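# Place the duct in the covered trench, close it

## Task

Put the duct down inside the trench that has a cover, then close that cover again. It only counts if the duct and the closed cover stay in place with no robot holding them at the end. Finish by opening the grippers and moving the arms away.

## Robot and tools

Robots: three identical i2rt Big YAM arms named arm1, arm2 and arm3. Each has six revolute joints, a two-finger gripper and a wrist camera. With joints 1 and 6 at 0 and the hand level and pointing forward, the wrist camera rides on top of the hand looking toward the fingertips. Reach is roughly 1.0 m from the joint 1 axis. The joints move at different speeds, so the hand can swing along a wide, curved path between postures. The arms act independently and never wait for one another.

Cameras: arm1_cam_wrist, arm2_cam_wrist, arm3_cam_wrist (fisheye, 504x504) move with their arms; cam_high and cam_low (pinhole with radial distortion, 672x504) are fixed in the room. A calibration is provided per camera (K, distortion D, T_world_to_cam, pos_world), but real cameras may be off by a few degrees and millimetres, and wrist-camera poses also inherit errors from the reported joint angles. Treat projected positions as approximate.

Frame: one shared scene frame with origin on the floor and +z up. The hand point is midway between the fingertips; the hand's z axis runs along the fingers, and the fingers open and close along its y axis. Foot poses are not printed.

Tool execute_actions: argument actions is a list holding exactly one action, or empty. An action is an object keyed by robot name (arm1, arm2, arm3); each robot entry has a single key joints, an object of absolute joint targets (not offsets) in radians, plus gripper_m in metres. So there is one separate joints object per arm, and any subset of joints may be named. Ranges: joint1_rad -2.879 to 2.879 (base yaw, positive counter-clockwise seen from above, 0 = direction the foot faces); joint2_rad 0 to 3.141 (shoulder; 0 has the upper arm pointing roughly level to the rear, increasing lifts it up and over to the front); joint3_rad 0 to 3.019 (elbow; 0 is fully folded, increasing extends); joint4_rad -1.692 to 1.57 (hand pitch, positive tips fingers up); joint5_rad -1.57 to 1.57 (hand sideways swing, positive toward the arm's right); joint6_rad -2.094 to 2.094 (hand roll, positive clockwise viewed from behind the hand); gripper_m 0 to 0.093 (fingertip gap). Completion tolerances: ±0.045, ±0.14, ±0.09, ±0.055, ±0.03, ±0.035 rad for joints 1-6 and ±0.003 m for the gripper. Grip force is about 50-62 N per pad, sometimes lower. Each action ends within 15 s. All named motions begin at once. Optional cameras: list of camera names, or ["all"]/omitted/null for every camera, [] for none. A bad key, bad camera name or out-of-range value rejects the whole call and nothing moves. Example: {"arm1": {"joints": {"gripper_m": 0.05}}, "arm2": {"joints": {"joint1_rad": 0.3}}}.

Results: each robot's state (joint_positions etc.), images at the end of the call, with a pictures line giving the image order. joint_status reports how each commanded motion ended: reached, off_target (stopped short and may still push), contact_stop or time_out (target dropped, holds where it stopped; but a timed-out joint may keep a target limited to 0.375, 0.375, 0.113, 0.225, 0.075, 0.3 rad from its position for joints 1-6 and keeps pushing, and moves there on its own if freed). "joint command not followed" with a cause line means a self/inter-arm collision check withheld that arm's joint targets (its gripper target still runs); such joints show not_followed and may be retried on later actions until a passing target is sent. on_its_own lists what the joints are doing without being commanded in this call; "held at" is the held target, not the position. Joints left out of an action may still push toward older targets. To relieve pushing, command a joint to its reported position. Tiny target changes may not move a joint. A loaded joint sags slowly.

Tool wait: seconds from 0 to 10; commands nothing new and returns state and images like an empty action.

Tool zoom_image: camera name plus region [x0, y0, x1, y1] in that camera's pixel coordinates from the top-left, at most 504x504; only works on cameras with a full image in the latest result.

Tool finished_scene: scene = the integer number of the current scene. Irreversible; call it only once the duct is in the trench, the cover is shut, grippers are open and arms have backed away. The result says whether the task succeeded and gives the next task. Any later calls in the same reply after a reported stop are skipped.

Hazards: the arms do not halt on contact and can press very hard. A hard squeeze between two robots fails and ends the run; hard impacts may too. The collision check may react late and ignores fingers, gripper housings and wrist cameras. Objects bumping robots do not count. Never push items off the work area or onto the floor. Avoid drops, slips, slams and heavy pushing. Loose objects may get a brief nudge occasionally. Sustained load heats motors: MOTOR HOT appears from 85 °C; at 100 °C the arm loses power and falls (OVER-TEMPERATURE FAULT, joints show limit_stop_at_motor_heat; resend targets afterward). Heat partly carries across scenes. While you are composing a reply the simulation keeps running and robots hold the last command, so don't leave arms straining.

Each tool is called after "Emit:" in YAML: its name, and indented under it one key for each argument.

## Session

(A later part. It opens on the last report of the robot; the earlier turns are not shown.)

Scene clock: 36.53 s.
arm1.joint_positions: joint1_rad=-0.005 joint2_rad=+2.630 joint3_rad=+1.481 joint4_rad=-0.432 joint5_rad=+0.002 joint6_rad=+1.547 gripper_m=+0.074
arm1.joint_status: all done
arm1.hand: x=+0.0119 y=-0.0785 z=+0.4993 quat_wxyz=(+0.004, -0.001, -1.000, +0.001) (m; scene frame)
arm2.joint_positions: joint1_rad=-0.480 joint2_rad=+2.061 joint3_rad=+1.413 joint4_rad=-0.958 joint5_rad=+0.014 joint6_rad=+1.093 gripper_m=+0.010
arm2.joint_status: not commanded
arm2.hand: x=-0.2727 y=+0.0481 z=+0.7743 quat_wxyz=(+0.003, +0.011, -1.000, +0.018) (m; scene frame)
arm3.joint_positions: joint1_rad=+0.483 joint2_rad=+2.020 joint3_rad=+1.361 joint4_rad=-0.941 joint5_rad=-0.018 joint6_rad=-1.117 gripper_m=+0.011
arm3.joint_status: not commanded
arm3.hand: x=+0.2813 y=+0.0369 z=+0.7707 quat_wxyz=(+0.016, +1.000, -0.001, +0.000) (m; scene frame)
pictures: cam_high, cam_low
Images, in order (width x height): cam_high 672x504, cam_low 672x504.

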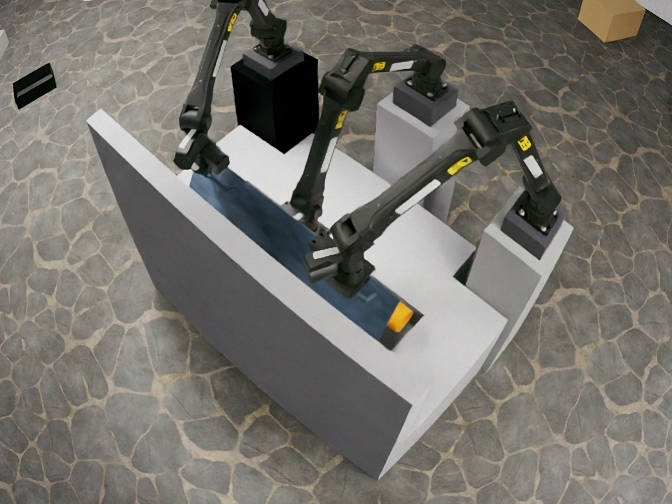

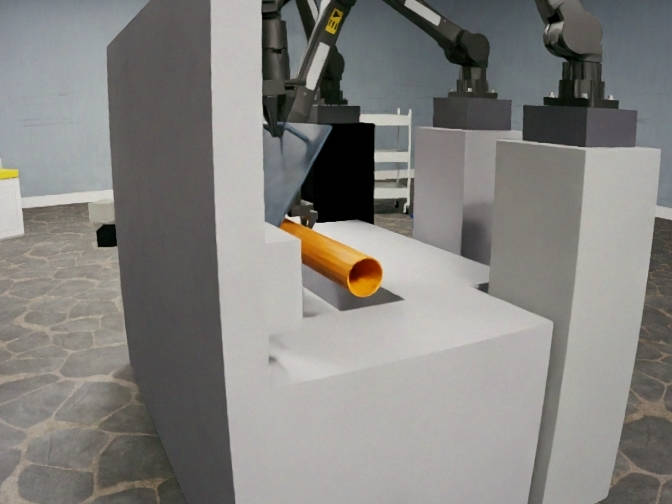

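Emit:
execute_actions:
  actions:
    - {"arm1":{"joints":{"joint1_rad":-0.03,"joint2_rad":2.72,"joint3_rad":1.59,"joint4_rad":-0.395,"joint6_rad":1.53}}}
  cameras: ["cam_low","cam_high"]

Emit:
execute_actions:
  actions:
    - {"arm1":{"joints":{"joint2_rad":2.865,"joint3_rad":1.77,"joint4_rad":-0.435}}}
  cameras: ["cam_low"]

Scene clock: 38.97 s.
arm1.joint_positions: joint1_rad=-0.027 joint2_rad=+2.753 joint3_rad=+1.574 joint4_rad=-0.394 joint5_rad=+0.002 joint6_rad=+1.539 gripper_m=+0.074
arm1.joint_status: all done
arm1.hand: x=+0.0231 y=-0.0740 z=+0.4491 quat_wxyz=(+0.003, -0.008, -1.000, -0.003) (m; scene frame)
arm2.joint_positions: joint1_rad=-0.480 joint2_rad=+2.061 joint3_rad=+1.413 joint4_rad=-0.958 joint5_rad=+0.014 joint6_rad=+1.093 gripper_m=+0.010
arm2.joint_status: not commanded
arm2.hand: x=-0.2727 y=+0.0481 z=+0.7743 quat_wxyz=(+0.003, +0.011, -1.000, +0.018) (m; scene frame)
arm3.joint_positions: joint1_rad=+0.483 joint2_rad=+2.020 joint3_rad=+1.361 joint4_rad=-0.941 joint5_rad=-0.018 joint6_rad=-1.117 gripper_m=+0.011
arm3.joint_status: not commanded
arm3.hand: x=+0.2813 y=+0.0369 z=+0.7707 quat_wxyz=(+0.016, +1.000, -0.001, +0.000) (m; scene frame)
pictures: cam_high, cam_low
Images, in order (width x height): cam_high 672x504, cam_low 672x504.

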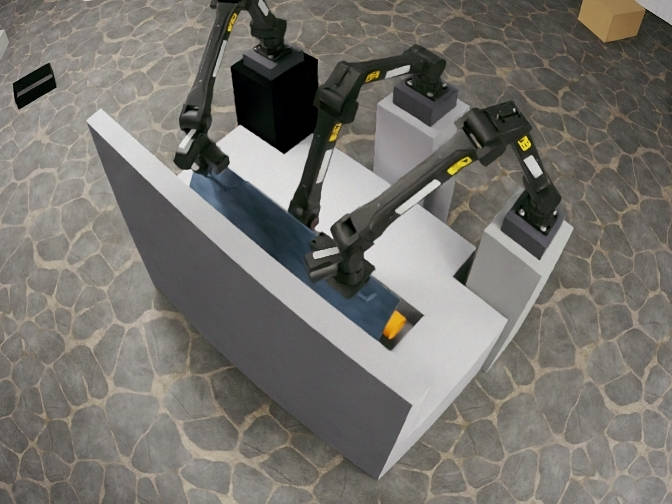

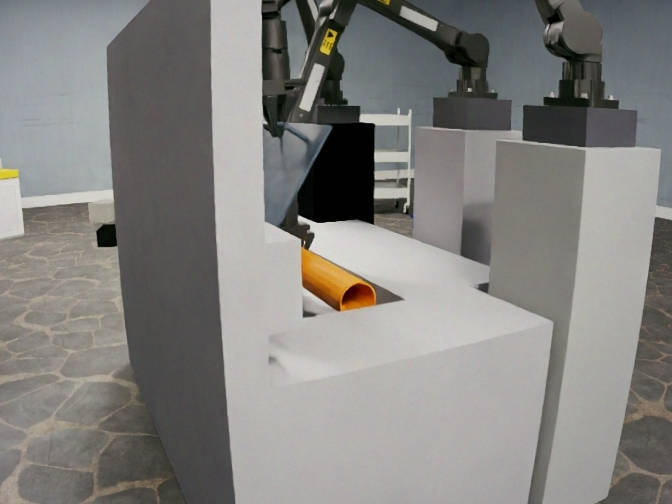

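Scene clock: 39.90 s.
arm1.joint_positions: joint1_rad=-0.027 joint2_rad=+2.896 joint3_rad=+1.741 joint4_rad=-0.430 joint5_rad=+0.002 joint6_rad=+1.539 gripper_m=+0.074
arm1.joint_status: all done
arm1.hand: x=+0.0232 y=-0.0610 z=+0.3982 quat_wxyz=(+0.004, -0.008, -1.000, +0.003) (m; scene frame)
arm2.joint_positions: joint1_rad=-0.480 joint2_rad=+2.061 joint3_rad=+1.413 joint4_rad=-0.958 joint5_rad=+0.014 joint6_rad=+1.093 gripper_m=+0.010
arm2.joint_status: not commanded
arm2.hand: x=-0.2727 y=+0.0481 z=+0.7743 quat_wxyz=(+0.003, +0.011, -1.000, +0.018) (m; scene frame)
arm3.joint_positions: joint1_rad=+0.483 joint2_rad=+2.020 joint3_rad=+1.361 joint4_rad=-0.941 joint5_rad=-0.018 joint6_rad=-1.117 gripper_m=+0.011
arm3.joint_status: not commanded
arm3.hand: x=+0.2813 y=+0.0369 z=+0.7707 quat_wxyz=(+0.016, +1.000, -0.001, +0.000) (m; scene frame)
pictures: cam_low
Images, in order (width x height): cam_low 672x504.

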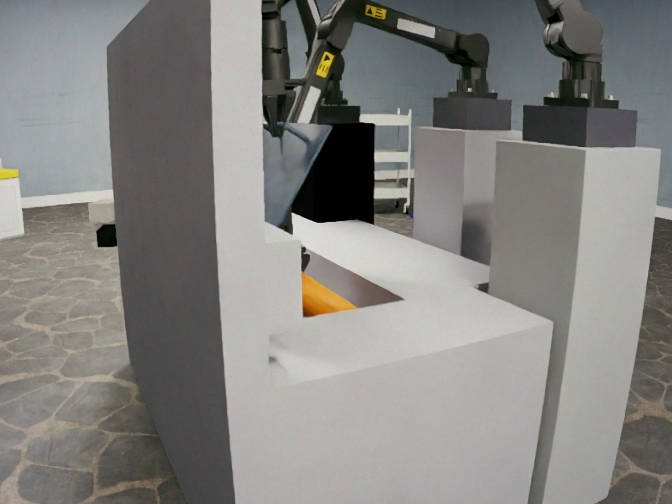

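Emit:
execute_actions:
  actions:
    - {"arm1":{"joints":{"joint2_rad":2.955,"joint3_rad":1.835}}}
  cameras: []

Emit:
execute_actions:
  actions:
    - {"arm1":{"joints":{"gripper_m":0.093}}}
  cameras: ["arm1_cam_wrist"]

Emit:
execute_actions:
  actions:
    - {"arm1":{"joints":{"joint2_rad":2.76,"joint3_rad":1.60,"joint4_rad":-0.40}}}
  cameras: []

Emit:
execute_actions:
  actions:
    - {"arm1":{"joints":{"joint2_rad":2.6,"joint3_rad":1.44,"joint4_rad":-0.42}}}
  cameras: ["arm1_cam_wrist"]

Emit:
execute_actions:
  actions:
    - {"arm1":{"joints":{"joint2_rad":2.4,"joint3_rad":1.1,"joint4_rad":-0.27}}}
  cameras: []

Emit:
execute_actions:
  actions:
    - {"arm1":{"joints":{"joint2_rad":2.035,"joint3_rad":0.7,"joint4_rad":-0.26}}}
  cameras: ["cam_low","cam_high"]

Emit:
execute_actions:
  actions:
    - {"arm2":{"joints":{"joint1_rad":-0.55,"joint2_rad":1.97,"joint3_rad":1.2,"joint4_rad":-0.75,"joint6_rad":1.03}},"arm3":{"joints":{"joint1_rad":0.55,"joint2_rad":1.93,"joint3_rad":1.14,"joint4_rad":-0.73,"joint6_rad":-1.055}},"arm1":{"joints":{"joint2_rad":1.2,"joint3_rad":0.6,"joint4_rad":-0.9}}}
  cameras: ["cam_low"]

Scene clock: 43.20 s.
arm1.joint_positions: joint1_rad=-0.027 joint2_rad=+2.960 joint3_rad=+1.815 joint4_rad=-0.432 joint5_rad=+0.002 joint6_rad=+1.539 gripper_m=+0.074
arm1.joint_status: all done
arm1.hand: x=+0.0233 y=-0.0544 z=+0.3751 quat_wxyz=(+0.004, -0.008, -1.000, -0.001) (m; scene frame)
arm2.joint_positions: joint1_rad=-0.480 joint2_rad=+2.061 joint3_rad=+1.413 joint4_rad=-0.958 joint5_rad=+0.014 joint6_rad=+1.093 gripper_m=+0.010
arm2.joint_status: not commanded
arm2.hand: x=-0.2727 y=+0.0481 z=+0.7743 quat_wxyz=(+0.003, +0.011, -1.000, +0.018) (m; scene frame)
arm3.joint_positions: joint1_rad=+0.483 joint2_rad=+2.020 joint3_rad=+1.361 joint4_rad=-0.941 joint5_rad=-0.018 joint6_rad=-1.117 gripper_m=+0.011
arm3.joint_status: not commanded
arm3.hand: x=+0.2813 y=+0.0369 z=+0.7707 quat_wxyz=(+0.016, +1.000, -0.001, +0.000) (m; scene frame)
pictures: none
No camera images: the call's "cameras" was empty. Leave "cameras" out to get every camera's image.

Scene clock: 43.77 s.
arm1.joint_positions: joint1_rad=-0.027 joint2_rad=+2.960 joint3_rad=+1.817 joint4_rad=-0.433 joint5_rad=+0.002 joint6_rad=+1.538 gripper_m=+0.093
arm1.joint_status: all done
arm1.hand: x=+0.0233 y=-0.0534 z=+0.3754 quat_wxyz=(+0.004, -0.007, -1.000, -0.001) (m; scene frame)
arm2.joint_positions: joint1_rad=-0.480 joint2_rad=+2.061 joint3_rad=+1.413 joint4_rad=-0.958 joint5_rad=+0.014 joint6_rad=+1.093 gripper_m=+0.010
arm2.joint_status: not commanded
arm2.hand: x=-0.2727 y=+0.0481 z=+0.7743 quat_wxyz=(+0.003, +0.011, -1.000, +0.018) (m; scene frame)
arm3.joint_positions: joint1_rad=+0.483 joint2_rad=+2.020 joint3_rad=+1.361 joint4_rad=-0.941 joint5_rad=-0.018 joint6_rad=-1.117 gripper_m=+0.011
arm3.joint_status: not commanded
arm3.hand: x=+0.2813 y=+0.0369 z=+0.7707 quat_wxyz=(+0.016, +1.000, -0.001, +0.000) (m; scene frame)
pictures: arm1_cam_wrist
camera_calibration (this result's frames):
arm1_cam_wrist: T_world_to_cam=[[-0.0152721, -0.999881, -0.00226224, -0.0561455], [-0.808314, 0.0110143, 0.588649, -0.19298], [-0.588554, 0.0108185, -0.808386, 0.444685], [0, 0, 0, 1]] pos_world=[0.104875, -0.0588241, 0.472947]
Images, in order (width x height): arm1_cam_wrist 504x504.

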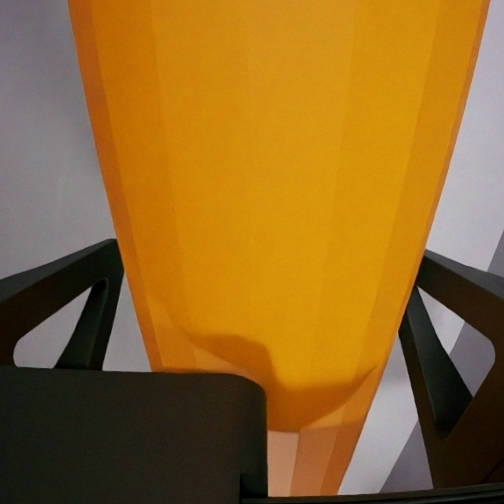

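Scene clock: 44.93 s.
arm1.joint_positions: joint1_rad=-0.027 joint2_rad=+2.748 joint3_rad=+1.603 joint4_rad=-0.405 joint5_rad=+0.002 joint6_rad=+1.538 gripper_m=+0.093
arm1.joint_status: all done
arm1.hand: x=+0.0239 y=-0.0572 z=+0.4561 quat_wxyz=(+0.003, -0.008, -1.000, -0.014) (m; scene frame)
arm2.joint_positions: joint1_rad=-0.480 joint2_rad=+2.061 joint3_rad=+1.413 joint4_rad=-0.958 joint5_rad=+0.014 joint6_rad=+1.093 gripper_m=+0.010
arm2.joint_status: not commanded
arm2.hand: x=-0.2727 y=+0.0481 z=+0.7743 quat_wxyz=(+0.003, +0.011, -1.000, +0.018) (m; scene frame)
arm3.joint_positions: joint1_rad=+0.483 joint2_rad=+2.020 joint3_rad=+1.361 joint4_rad=-0.941 joint5_rad=-0.018 joint6_rad=-1.117 gripper_m=+0.011
arm3.joint_status: not commanded
arm3.hand: x=+0.2813 y=+0.0369 z=+0.7707 quat_wxyz=(+0.016, +1.000, -0.001, +0.000) (m; scene frame)
pictures: none
No camera images: the call's "cameras" was empty. Leave "cameras" out to get every camera's image.

Scene clock: 45.97 s.
arm1.joint_positions: joint1_rad=-0.027 joint2_rad=+2.599 joint3_rad=+1.439 joint4_rad=-0.418 joint5_rad=+0.002 joint6_rad=+1.538 gripper_m=+0.093
arm1.joint_status: all done
arm1.hand: x=+0.0230 y=-0.0861 z=+0.5086 quat_wxyz=(+0.004, -0.007, -1.000, +0.000) (m; scene frame)
arm2.joint_positions: joint1_rad=-0.480 joint2_rad=+2.061 joint3_rad=+1.413 joint4_rad=-0.958 joint5_rad=+0.014 joint6_rad=+1.093 gripper_m=+0.010
arm2.joint_status: not commanded
arm2.hand: x=-0.2727 y=+0.0481 z=+0.7743 quat_wxyz=(+0.003, +0.011, -1.000, +0.018) (m; scene frame)
arm3.joint_positions: joint1_rad=+0.483 joint2_rad=+2.020 joint3_rad=+1.361 joint4_rad=-0.941 joint5_rad=-0.018 joint6_rad=-1.117 gripper_m=+0.011
arm3.joint_status: not commanded
arm3.hand: x=+0.2813 y=+0.0369 z=+0.7707 quat_wxyz=(+0.016, +1.000, -0.001, +0.000) (m; scene frame)
pictures: arm1_cam_wrist
camera_calibration (this result's frames):
arm1_cam_wrist: T_world_to_cam=[[-0.0148723, -0.999889, -0.000358847, -0.0895622], [-0.808266, 0.0118108, 0.5887, -0.271186], [-0.58863, 0.00904535, -0.808352, 0.552378], [0, 0, 0, 1]] pos_world=[0.104624, -0.0913458, 0.606131]
Images, in order (width x height): arm1_cam_wrist 504x504.

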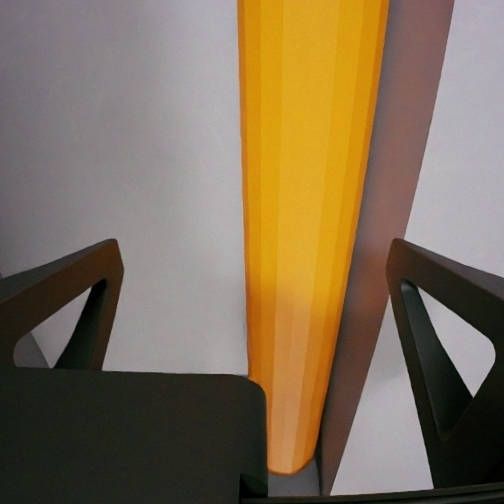

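Scene clock: 47.03 s.
arm1.joint_positions: joint1_rad=-0.027 joint2_rad=+2.384 joint3_rad=+1.097 joint4_rad=-0.278 joint5_rad=+0.002 joint6_rad=+1.538 gripper_m=+0.093
arm1.joint_status: all done
arm1.hand: x=+0.0198 y=-0.1662 z=+0.5649 quat_wxyz=(+0.004, -0.007, -1.000, -0.007) (m; scene frame)
arm2.joint_positions: joint1_rad=-0.480 joint2_rad=+2.061 joint3_rad=+1.413 joint4_rad=-0.958 joint5_rad=+0.014 joint6_rad=+1.093 gripper_m=+0.010
arm2.joint_status: not commanded
arm2.hand: x=-0.2727 y=+0.0481 z=+0.7743 quat_wxyz=(+0.003, +0.011, -1.000, +0.018) (m; scene frame)
arm3.joint_positions: joint1_rad=+0.483 joint2_rad=+2.020 joint3_rad=+1.361 joint4_rad=-0.941 joint5_rad=-0.018 joint6_rad=-1.117 gripper_m=+0.011
arm3.joint_status: not commanded
arm3.hand: x=+0.2813 y=+0.0369 z=+0.7707 quat_wxyz=(+0.016, +1.000, -0.001, +0.000) (m; scene frame)
pictures: none
No camera images: the call's "cameras" was empty. Leave "cameras" out to get every camera's image.

Scene clock: 48.17 s.
arm1.joint_positions: joint1_rad=-0.027 joint2_rad=+2.025 joint3_rad=+0.702 joint4_rad=-0.263 joint5_rad=+0.002 joint6_rad=+1.538 gripper_m=+0.093
arm1.joint_status: all done
arm1.hand: x=+0.0153 y=-0.2804 z=+0.6600 quat_wxyz=(+0.004, -0.007, -1.000, +0.004) (m; scene frame)
arm2.joint_positions: joint1_rad=-0.480 joint2_rad=+2.061 joint3_rad=+1.413 joint4_rad=-0.958 joint5_rad=+0.014 joint6_rad=+1.093 gripper_m=+0.010
arm2.joint_status: not commanded
arm2.hand: x=-0.2727 y=+0.0481 z=+0.7743 quat_wxyz=(+0.003, +0.011, -1.000, +0.018) (m; scene frame)
arm3.joint_positions: joint1_rad=+0.483 joint2_rad=+2.020 joint3_rad=+1.361 joint4_rad=-0.941 joint5_rad=-0.018 joint6_rad=-1.117 gripper_m=+0.011
arm3.joint_status: not commanded
arm3.hand: x=+0.2813 y=+0.0369 z=+0.7707 quat_wxyz=(+0.016, +1.000, -0.001, +0.000) (m; scene frame)
pictures: cam_high, cam_low
Images, in order (width x height): cam_high 672x504, cam_low 672x504.

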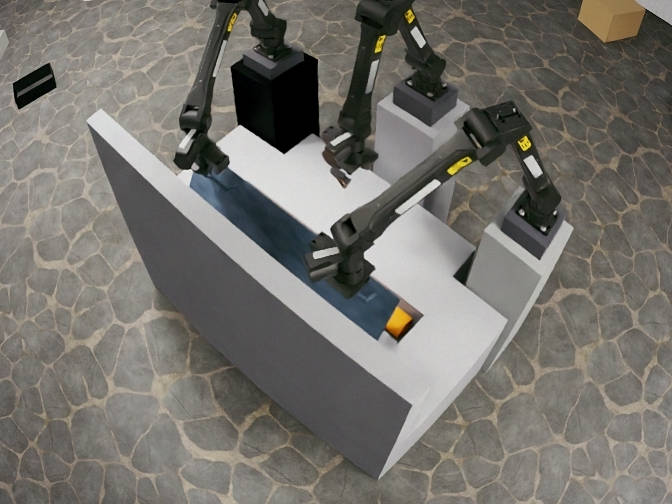

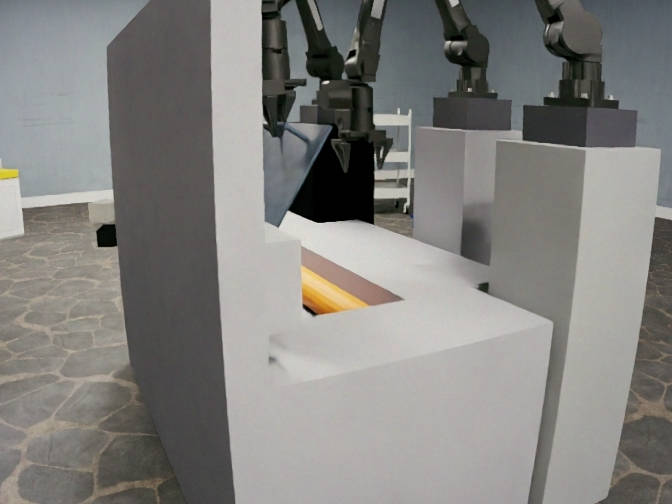

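Scene clock: 49.53 s.
arm1.joint_positions: joint1_rad=-0.027 joint2_rad=+1.203 joint3_rad=+0.591 joint4_rad=-0.892 joint5_rad=+0.002 joint6_rad=+1.537 gripper_m=+0.093
arm1.joint_status: all done
arm1.hand: x=+0.0144 y=-0.3427 z=+0.8781 quat_wxyz=(+0.002, -0.007, -0.999, -0.037) (m; scene frame)
arm2.joint_positions: joint1_rad=-0.557 joint2_rad=+2.028 joint3_rad=+1.171 joint4_rad=-0.766 joint5_rad=+0.006 joint6_rad=+1.022 gripper_m=+0.010
arm2.joint_status: all done
arm2.hand: x=-0.2714 y=-0.0312 z=+0.7239 quat_wxyz=(+0.012, +0.008, -1.000, +0.024) (m; scene frame)
arm3.joint_positions: joint1_rad=+0.561 joint2_rad=+1.975 joint3_rad=+1.107 joint4_rad=-0.740 joint5_rad=-0.004 joint6_rad=-1.048 gripper_m=+0.011
arm3.joint_status: all done
arm3.hand: x=+0.2824 y=-0.0435 z=+0.7224 quat_wxyz=(+0.016, +1.000, +0.003, +0.009) (m; scene frame)
pictures: cam_low
Images, in order (width x height): cam_low 672x504.

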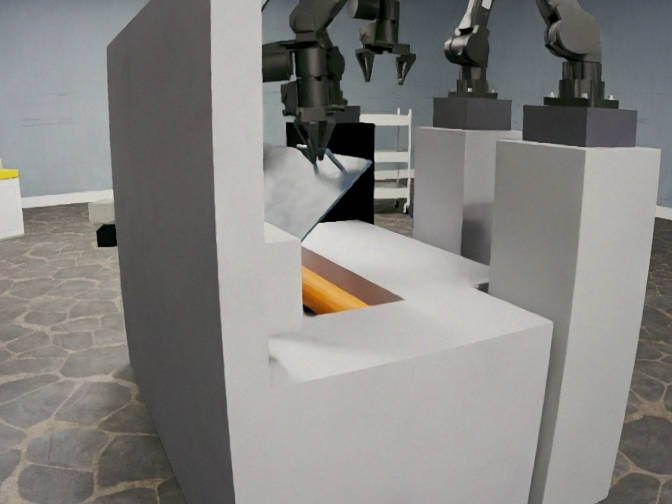

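Emit:
execute_actions:
  actions:
    - {"arm2":{"joints":{"joint1_rad":-0.645,"joint2_rad":2.09,"joint3_rad":0.965,"joint4_rad":-0.42,"joint6_rad":0.93}},"arm3":{"joints":{"joint1_rad":0.647,"joint2_rad":2.05,"joint3_rad":0.904,"joint4_rad":-0.40,"joint6_rad":-0.954}}}
  cameras: []

Emit:
execute_actions:
  actions:
    - {"arm2":{"joints":{"joint1_rad":-0.711,"joint2_rad":2.3,"joint3_rad":0.942,"joint4_rad":-0.19,"joint6_rad":0.862}},"arm3":{"joints":{"joint1_rad":0.711,"joint2_rad":2.27,"joint3_rad":0.877,"joint4_rad":-0.16,"joint6_rad":-0.885}}}
  cameras: []

Emit:
execute_actions:
  actions:
    - {"arm2":{"joints":{"joint1_rad":-0.732,"joint2_rad":2.44,"joint3_rad":0.975,"joint4_rad":-0.075,"joint6_rad":0.845}},"arm3":{"joints":{"joint1_rad":0.734,"joint2_rad":2.42,"joint3_rad":0.903,"joint4_rad":-0.03,"joint6_rad":-0.868}}}
  cameras: []

Emit:
execute_actions:
  actions:
    - {"arm2":{"joints":{"joint2_rad":2.49}},"arm3":{"joints":{"joint2_rad":2.475,"joint4_rad":-0.01}}}
  cameras: ["cam_low"]

Emit:
execute_actions:
  actions:
    - {"arm2":{"joints":{"gripper_m":0.07}},"arm3":{"joints":{"gripper_m":0.07}}}
  cameras: []

Emit:
execute_actions:
  actions:
    - {"arm2":{"joints":{"joint2_rad":2.3,"joint3_rad":0.92,"joint4_rad":-0.19}},"arm3":{"joints":{"joint2_rad":2.27,"joint3_rad":0.85,"joint4_rad":-0.16}}}
  cameras: []

Emit:
execute_actions:
  actions:
    - {"arm2":{"joints":{"joint1_rad":-0.2,"joint2_rad":1.2,"joint3_rad":0.9,"joint4_rad":-1.2}},"arm3":{"joints":{"joint1_rad":0.2,"joint2_rad":1.2,"joint3_rad":0.85,"joint4_rad":-1.2}}}
  cameras: ["cam_low","cam_high"]

Scene clock: 53.73 s.
arm1.joint_positions: joint1_rad=-0.027 joint2_rad=+1.203 joint3_rad=+0.591 joint4_rad=-0.892 joint5_rad=+0.002 joint6_rad=+1.537 gripper_m=+0.093
arm1.joint_status: not commanded
arm1.hand: x=+0.0144 y=-0.3427 z=+0.8781 quat_wxyz=(+0.002, -0.007, -0.999, -0.037) (m; scene frame)
arm2.joint_positions: joint1_rad=-0.658 joint2_rad=+2.153 joint3_rad=+0.966 joint4_rad=-0.425 joint5_rad=+0.009 joint6_rad=+0.923 gripper_m=+0.010
arm2.joint_status: all done
arm2.hand: x=-0.2705 y=-0.1130 z=+0.6271 quat_wxyz=(+0.010, +0.007, -1.000, +0.019) (m; scene frame)
arm3.joint_positions: joint1_rad=+0.661 joint2_rad=+2.098 joint3_rad=+0.896 joint4_rad=-0.404 joint5_rad=-0.009 joint6_rad=-0.951 gripper_m=+0.011
arm3.joint_status: all done
arm3.hand: x=+0.2843 y=-0.1268 z=+0.6293 quat_wxyz=(+0.016, +1.000, +0.005, +0.008) (m; scene frame)
pictures: none
No camera images: the call's "cameras" was empty. Leave "cameras" out to get every camera's image.

Scene clock: 54.73 s.
arm1.joint_positions: joint1_rad=-0.027 joint2_rad=+1.203 joint3_rad=+0.591 joint4_rad=-0.892 joint5_rad=+0.002 joint6_rad=+1.537 gripper_m=+0.093
arm1.joint_status: not commanded
arm1.hand: x=+0.0144 y=-0.3427 z=+0.8781 quat_wxyz=(+0.002, -0.007, -0.999, -0.037) (m; scene frame)
arm2.joint_positions: joint1_rad=-0.713 joint2_rad=+2.350 joint3_rad=+0.944 joint4_rad=-0.185 joint5_rad=+0.003 joint6_rad=+0.863 gripper_m=+0.010
arm2.joint_status: all done
arm2.hand: x=-0.2694 y=-0.1465 z=+0.5472 quat_wxyz=(+0.007, +0.009, -1.000, +0.009) (m; scene frame)
arm3.joint_positions: joint1_rad=+0.717 joint2_rad=+2.299 joint3_rad=+0.867 joint4_rad=-0.161 joint5_rad=-0.004 joint6_rad=-0.888 gripper_m=+0.011
arm3.joint_status: all done
arm3.hand: x=+0.2851 y=-0.1615 z=+0.5514 quat_wxyz=(+0.009, +1.000, +0.001, +0.007) (m; scene frame)
pictures: none
No camera images: the call's "cameras" was empty. Leave "cameras" out to get every camera's image.

Scene clock: 55.67 s.
arm1.joint_positions: joint1_rad=-0.027 joint2_rad=+1.203 joint3_rad=+0.591 joint4_rad=-0.892 joint5_rad=+0.002 joint6_rad=+1.537 gripper_m=+0.093
arm1.joint_status: not commanded
arm1.hand: x=+0.0144 y=-0.3427 z=+0.8781 quat_wxyz=(+0.002, -0.007, -0.999, -0.037) (m; scene frame)
arm2.joint_positions: joint1_rad=-0.730 joint2_rad=+2.485 joint3_rad=+0.981 joint4_rad=-0.072 joint5_rad=+0.003 joint6_rad=+0.845 gripper_m=+0.010
arm2.joint_status: all done
arm2.hand: x=-0.2688 y=-0.1560 z=+0.4985 quat_wxyz=(+0.002, +0.010, -1.000, +0.003) (m; scene frame)
arm3.joint_positions: joint1_rad=+0.736 joint2_rad=+2.438 joint3_rad=+0.895 joint4_rad=-0.035 joint5_rad=-0.003 joint6_rad=-0.870 gripper_m=+0.011
arm3.joint_status: all done
arm3.hand: x=+0.2856 y=-0.1721 z=+0.5036 quat_wxyz=(+0.002, +1.000, +0.002, +0.002) (m; scene frame)
pictures: none
No camera images: the call's "cameras" was empty. Leave "cameras" out to get every camera's image.

Scene clock: 56.23 s.
arm1.joint_positions: joint1_rad=-0.027 joint2_rad=+1.203 joint3_rad=+0.591 joint4_rad=-0.892 joint5_rad=+0.002 joint6_rad=+1.537 gripper_m=+0.093
arm1.joint_status: not commanded
arm1.hand: x=+0.0144 y=-0.3427 z=+0.8781 quat_wxyz=(+0.002, -0.007, -0.999, -0.037) (m; scene frame)
arm2.joint_positions: joint1_rad=-0.730 joint2_rad=+2.493 joint3_rad=+0.984 joint4_rad=-0.070 joint5_rad=+0.004 joint6_rad=+0.845 gripper_m=+0.010
arm2.joint_status: all done
arm2.hand: x=-0.2695 y=-0.1571 z=+0.4955 quat_wxyz=(+0.003, +0.010, -1.000, +0.004) (m; scene frame)
arm3.joint_positions: joint1_rad=+0.736 joint2_rad=+2.447 joint3_rad=+0.895 joint4_rad=-0.023 joint5_rad=-0.003 joint6_rad=-0.870 gripper_m=+0.011
arm3.joint_status: all done
arm3.hand: x=+0.2861 y=-0.1729 z=+0.5006 quat_wxyz=(+0.001, +1.000, +0.001, +0.001) (m; scene frame)
pictures: cam_low
Images, in order (width x height): cam_low 672x504.

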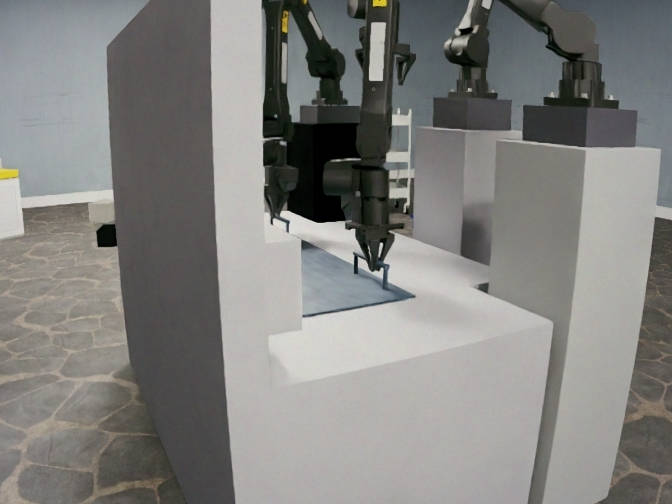

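Scene clock: 56.90 s.
arm1.joint_positions: joint1_rad=-0.027 joint2_rad=+1.203 joint3_rad=+0.591 joint4_rad=-0.892 joint5_rad=+0.002 joint6_rad=+1.537 gripper_m=+0.093
arm1.joint_status: not commanded
arm1.hand: x=+0.0144 y=-0.3427 z=+0.8781 quat_wxyz=(+0.002, -0.007, -0.999, -0.037) (m; scene frame)
arm2.joint_positions: joint1_rad=-0.730 joint2_rad=+2.493 joint3_rad=+0.981 joint4_rad=-0.070 joint5_rad=+0.002 joint6_rad=+0.845 gripper_m=+0.070
arm2.joint_status: all done
arm2.hand: x=-0.2711 y=-0.1583 z=+0.4955 quat_wxyz=(+0.005, +0.010, -1.000, +0.005) (m; scene frame)
arm3.joint_positions: joint1_rad=+0.736 joint2_rad=+2.457 joint3_rad=+0.897 joint4_rad=-0.020 joint5_rad=-0.003 joint6_rad=-0.870 gripper_m=+0.070
arm3.joint_status: all done
arm3.hand: x=+0.2879 y=-0.1748 z=+0.4972 quat_wxyz=(+0.003, +1.000, +0.001, +0.003) (m; scene frame)
pictures: none
No camera images: the call's "cameras" was empty. Leave "cameras" out to get every camera's image.

Scene clock: 57.93 s.
arm1.joint_positions: joint1_rad=-0.027 joint2_rad=+1.203 joint3_rad=+0.591 joint4_rad=-0.892 joint5_rad=+0.002 joint6_rad=+1.537 gripper_m=+0.093
arm1.joint_status: not commanded
arm1.hand: x=+0.0144 y=-0.3427 z=+0.8781 quat_wxyz=(+0.002, -0.007, -0.999, -0.037) (m; scene frame)
arm2.joint_positions: joint1_rad=-0.730 joint2_rad=+2.302 joint3_rad=+0.920 joint4_rad=-0.174 joint5_rad=+0.000 joint6_rad=+0.845 gripper_m=+0.070
arm2.joint_status: all done
arm2.hand: x=-0.2604 y=-0.1455 z=+0.5636 quat_wxyz=(-0.003, +0.010, -1.000, -0.006) (m; scene frame)
arm3.joint_positions: joint1_rad=+0.736 joint2_rad=+2.267 joint3_rad=+0.851 joint4_rad=-0.153 joint5_rad=-0.003 joint6_rad=-0.870 gripper_m=+0.070
arm3.joint_status: all done
arm3.hand: x=+0.2773 y=-0.1626 z=+0.5617 quat_wxyz=(-0.001, +1.000, +0.001, +0.000) (m; scene frame)
pictures: none
No camera images: the call's "cameras" was empty. Leave "cameras" out to get every camera's image.

Scene clock: 59.50 s.
arm1.joint_positions: joint1_rad=-0.027 joint2_rad=+1.203 joint3_rad=+0.591 joint4_rad=-0.892 joint5_rad=+0.002 joint6_rad=+1.537 gripper_m=+0.093
arm1.joint_status: not commanded
arm1.hand: x=+0.0144 y=-0.3427 z=+0.8781 quat_wxyz=(+0.002, -0.007, -0.999, -0.037) (m; scene frame)
arm2.joint_positions: joint1_rad=-0.193 joint2_rad=+1.208 joint3_rad=+0.895 joint4_rad=-1.182 joint5_rad=-0.001 joint6_rad=+0.845 gripper_m=+0.070
arm2.joint_status: all done
arm2.hand: x=-0.4632 y=-0.1219 z=+0.9640 quat_wxyz=(-0.015, +0.274, -0.961, -0.035) (m; scene frame)
arm3.joint_positions: joint1_rad=+0.196 joint2_rad=+1.205 joint3_rad=+0.846 joint4_rad=-1.193 joint5_rad=+0.000 joint6_rad=-0.870 gripper_m=+0.070
arm3.joint_status: all done
arm3.hand: x=+0.4689 y=-0.1425 z=+0.9365 quat_wxyz=(-0.010, +0.964, -0.265, -0.003) (m; scene frame)
pictures: cam_high, cam_low
Images, in order (width x height): cam_high 672x504, cam_low 672x504.

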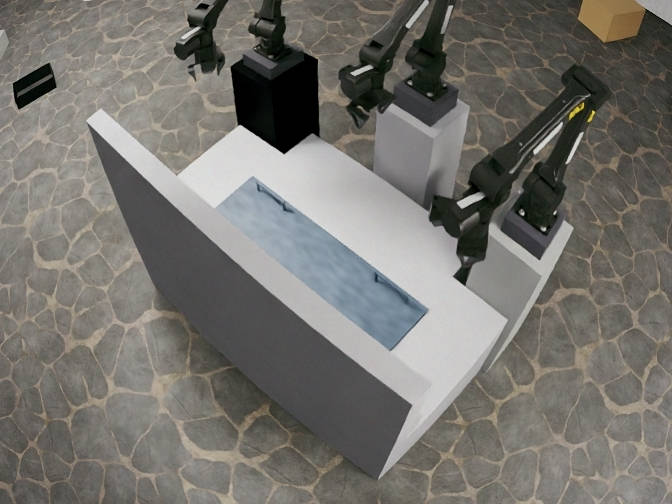

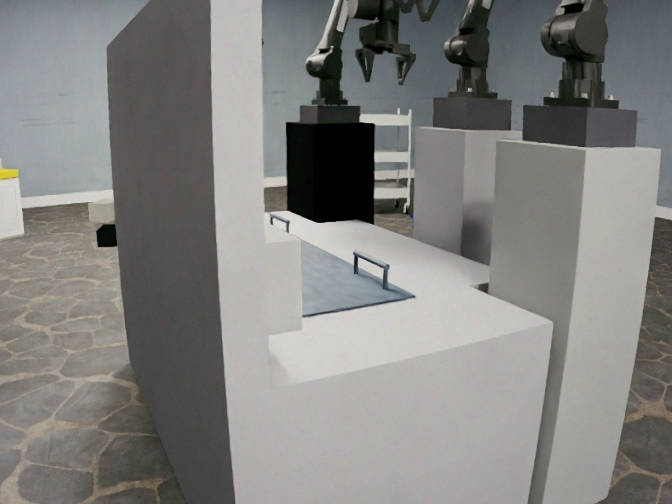

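Emit:
finished_scene:
  scene: 2

The scene is finished: the task was done.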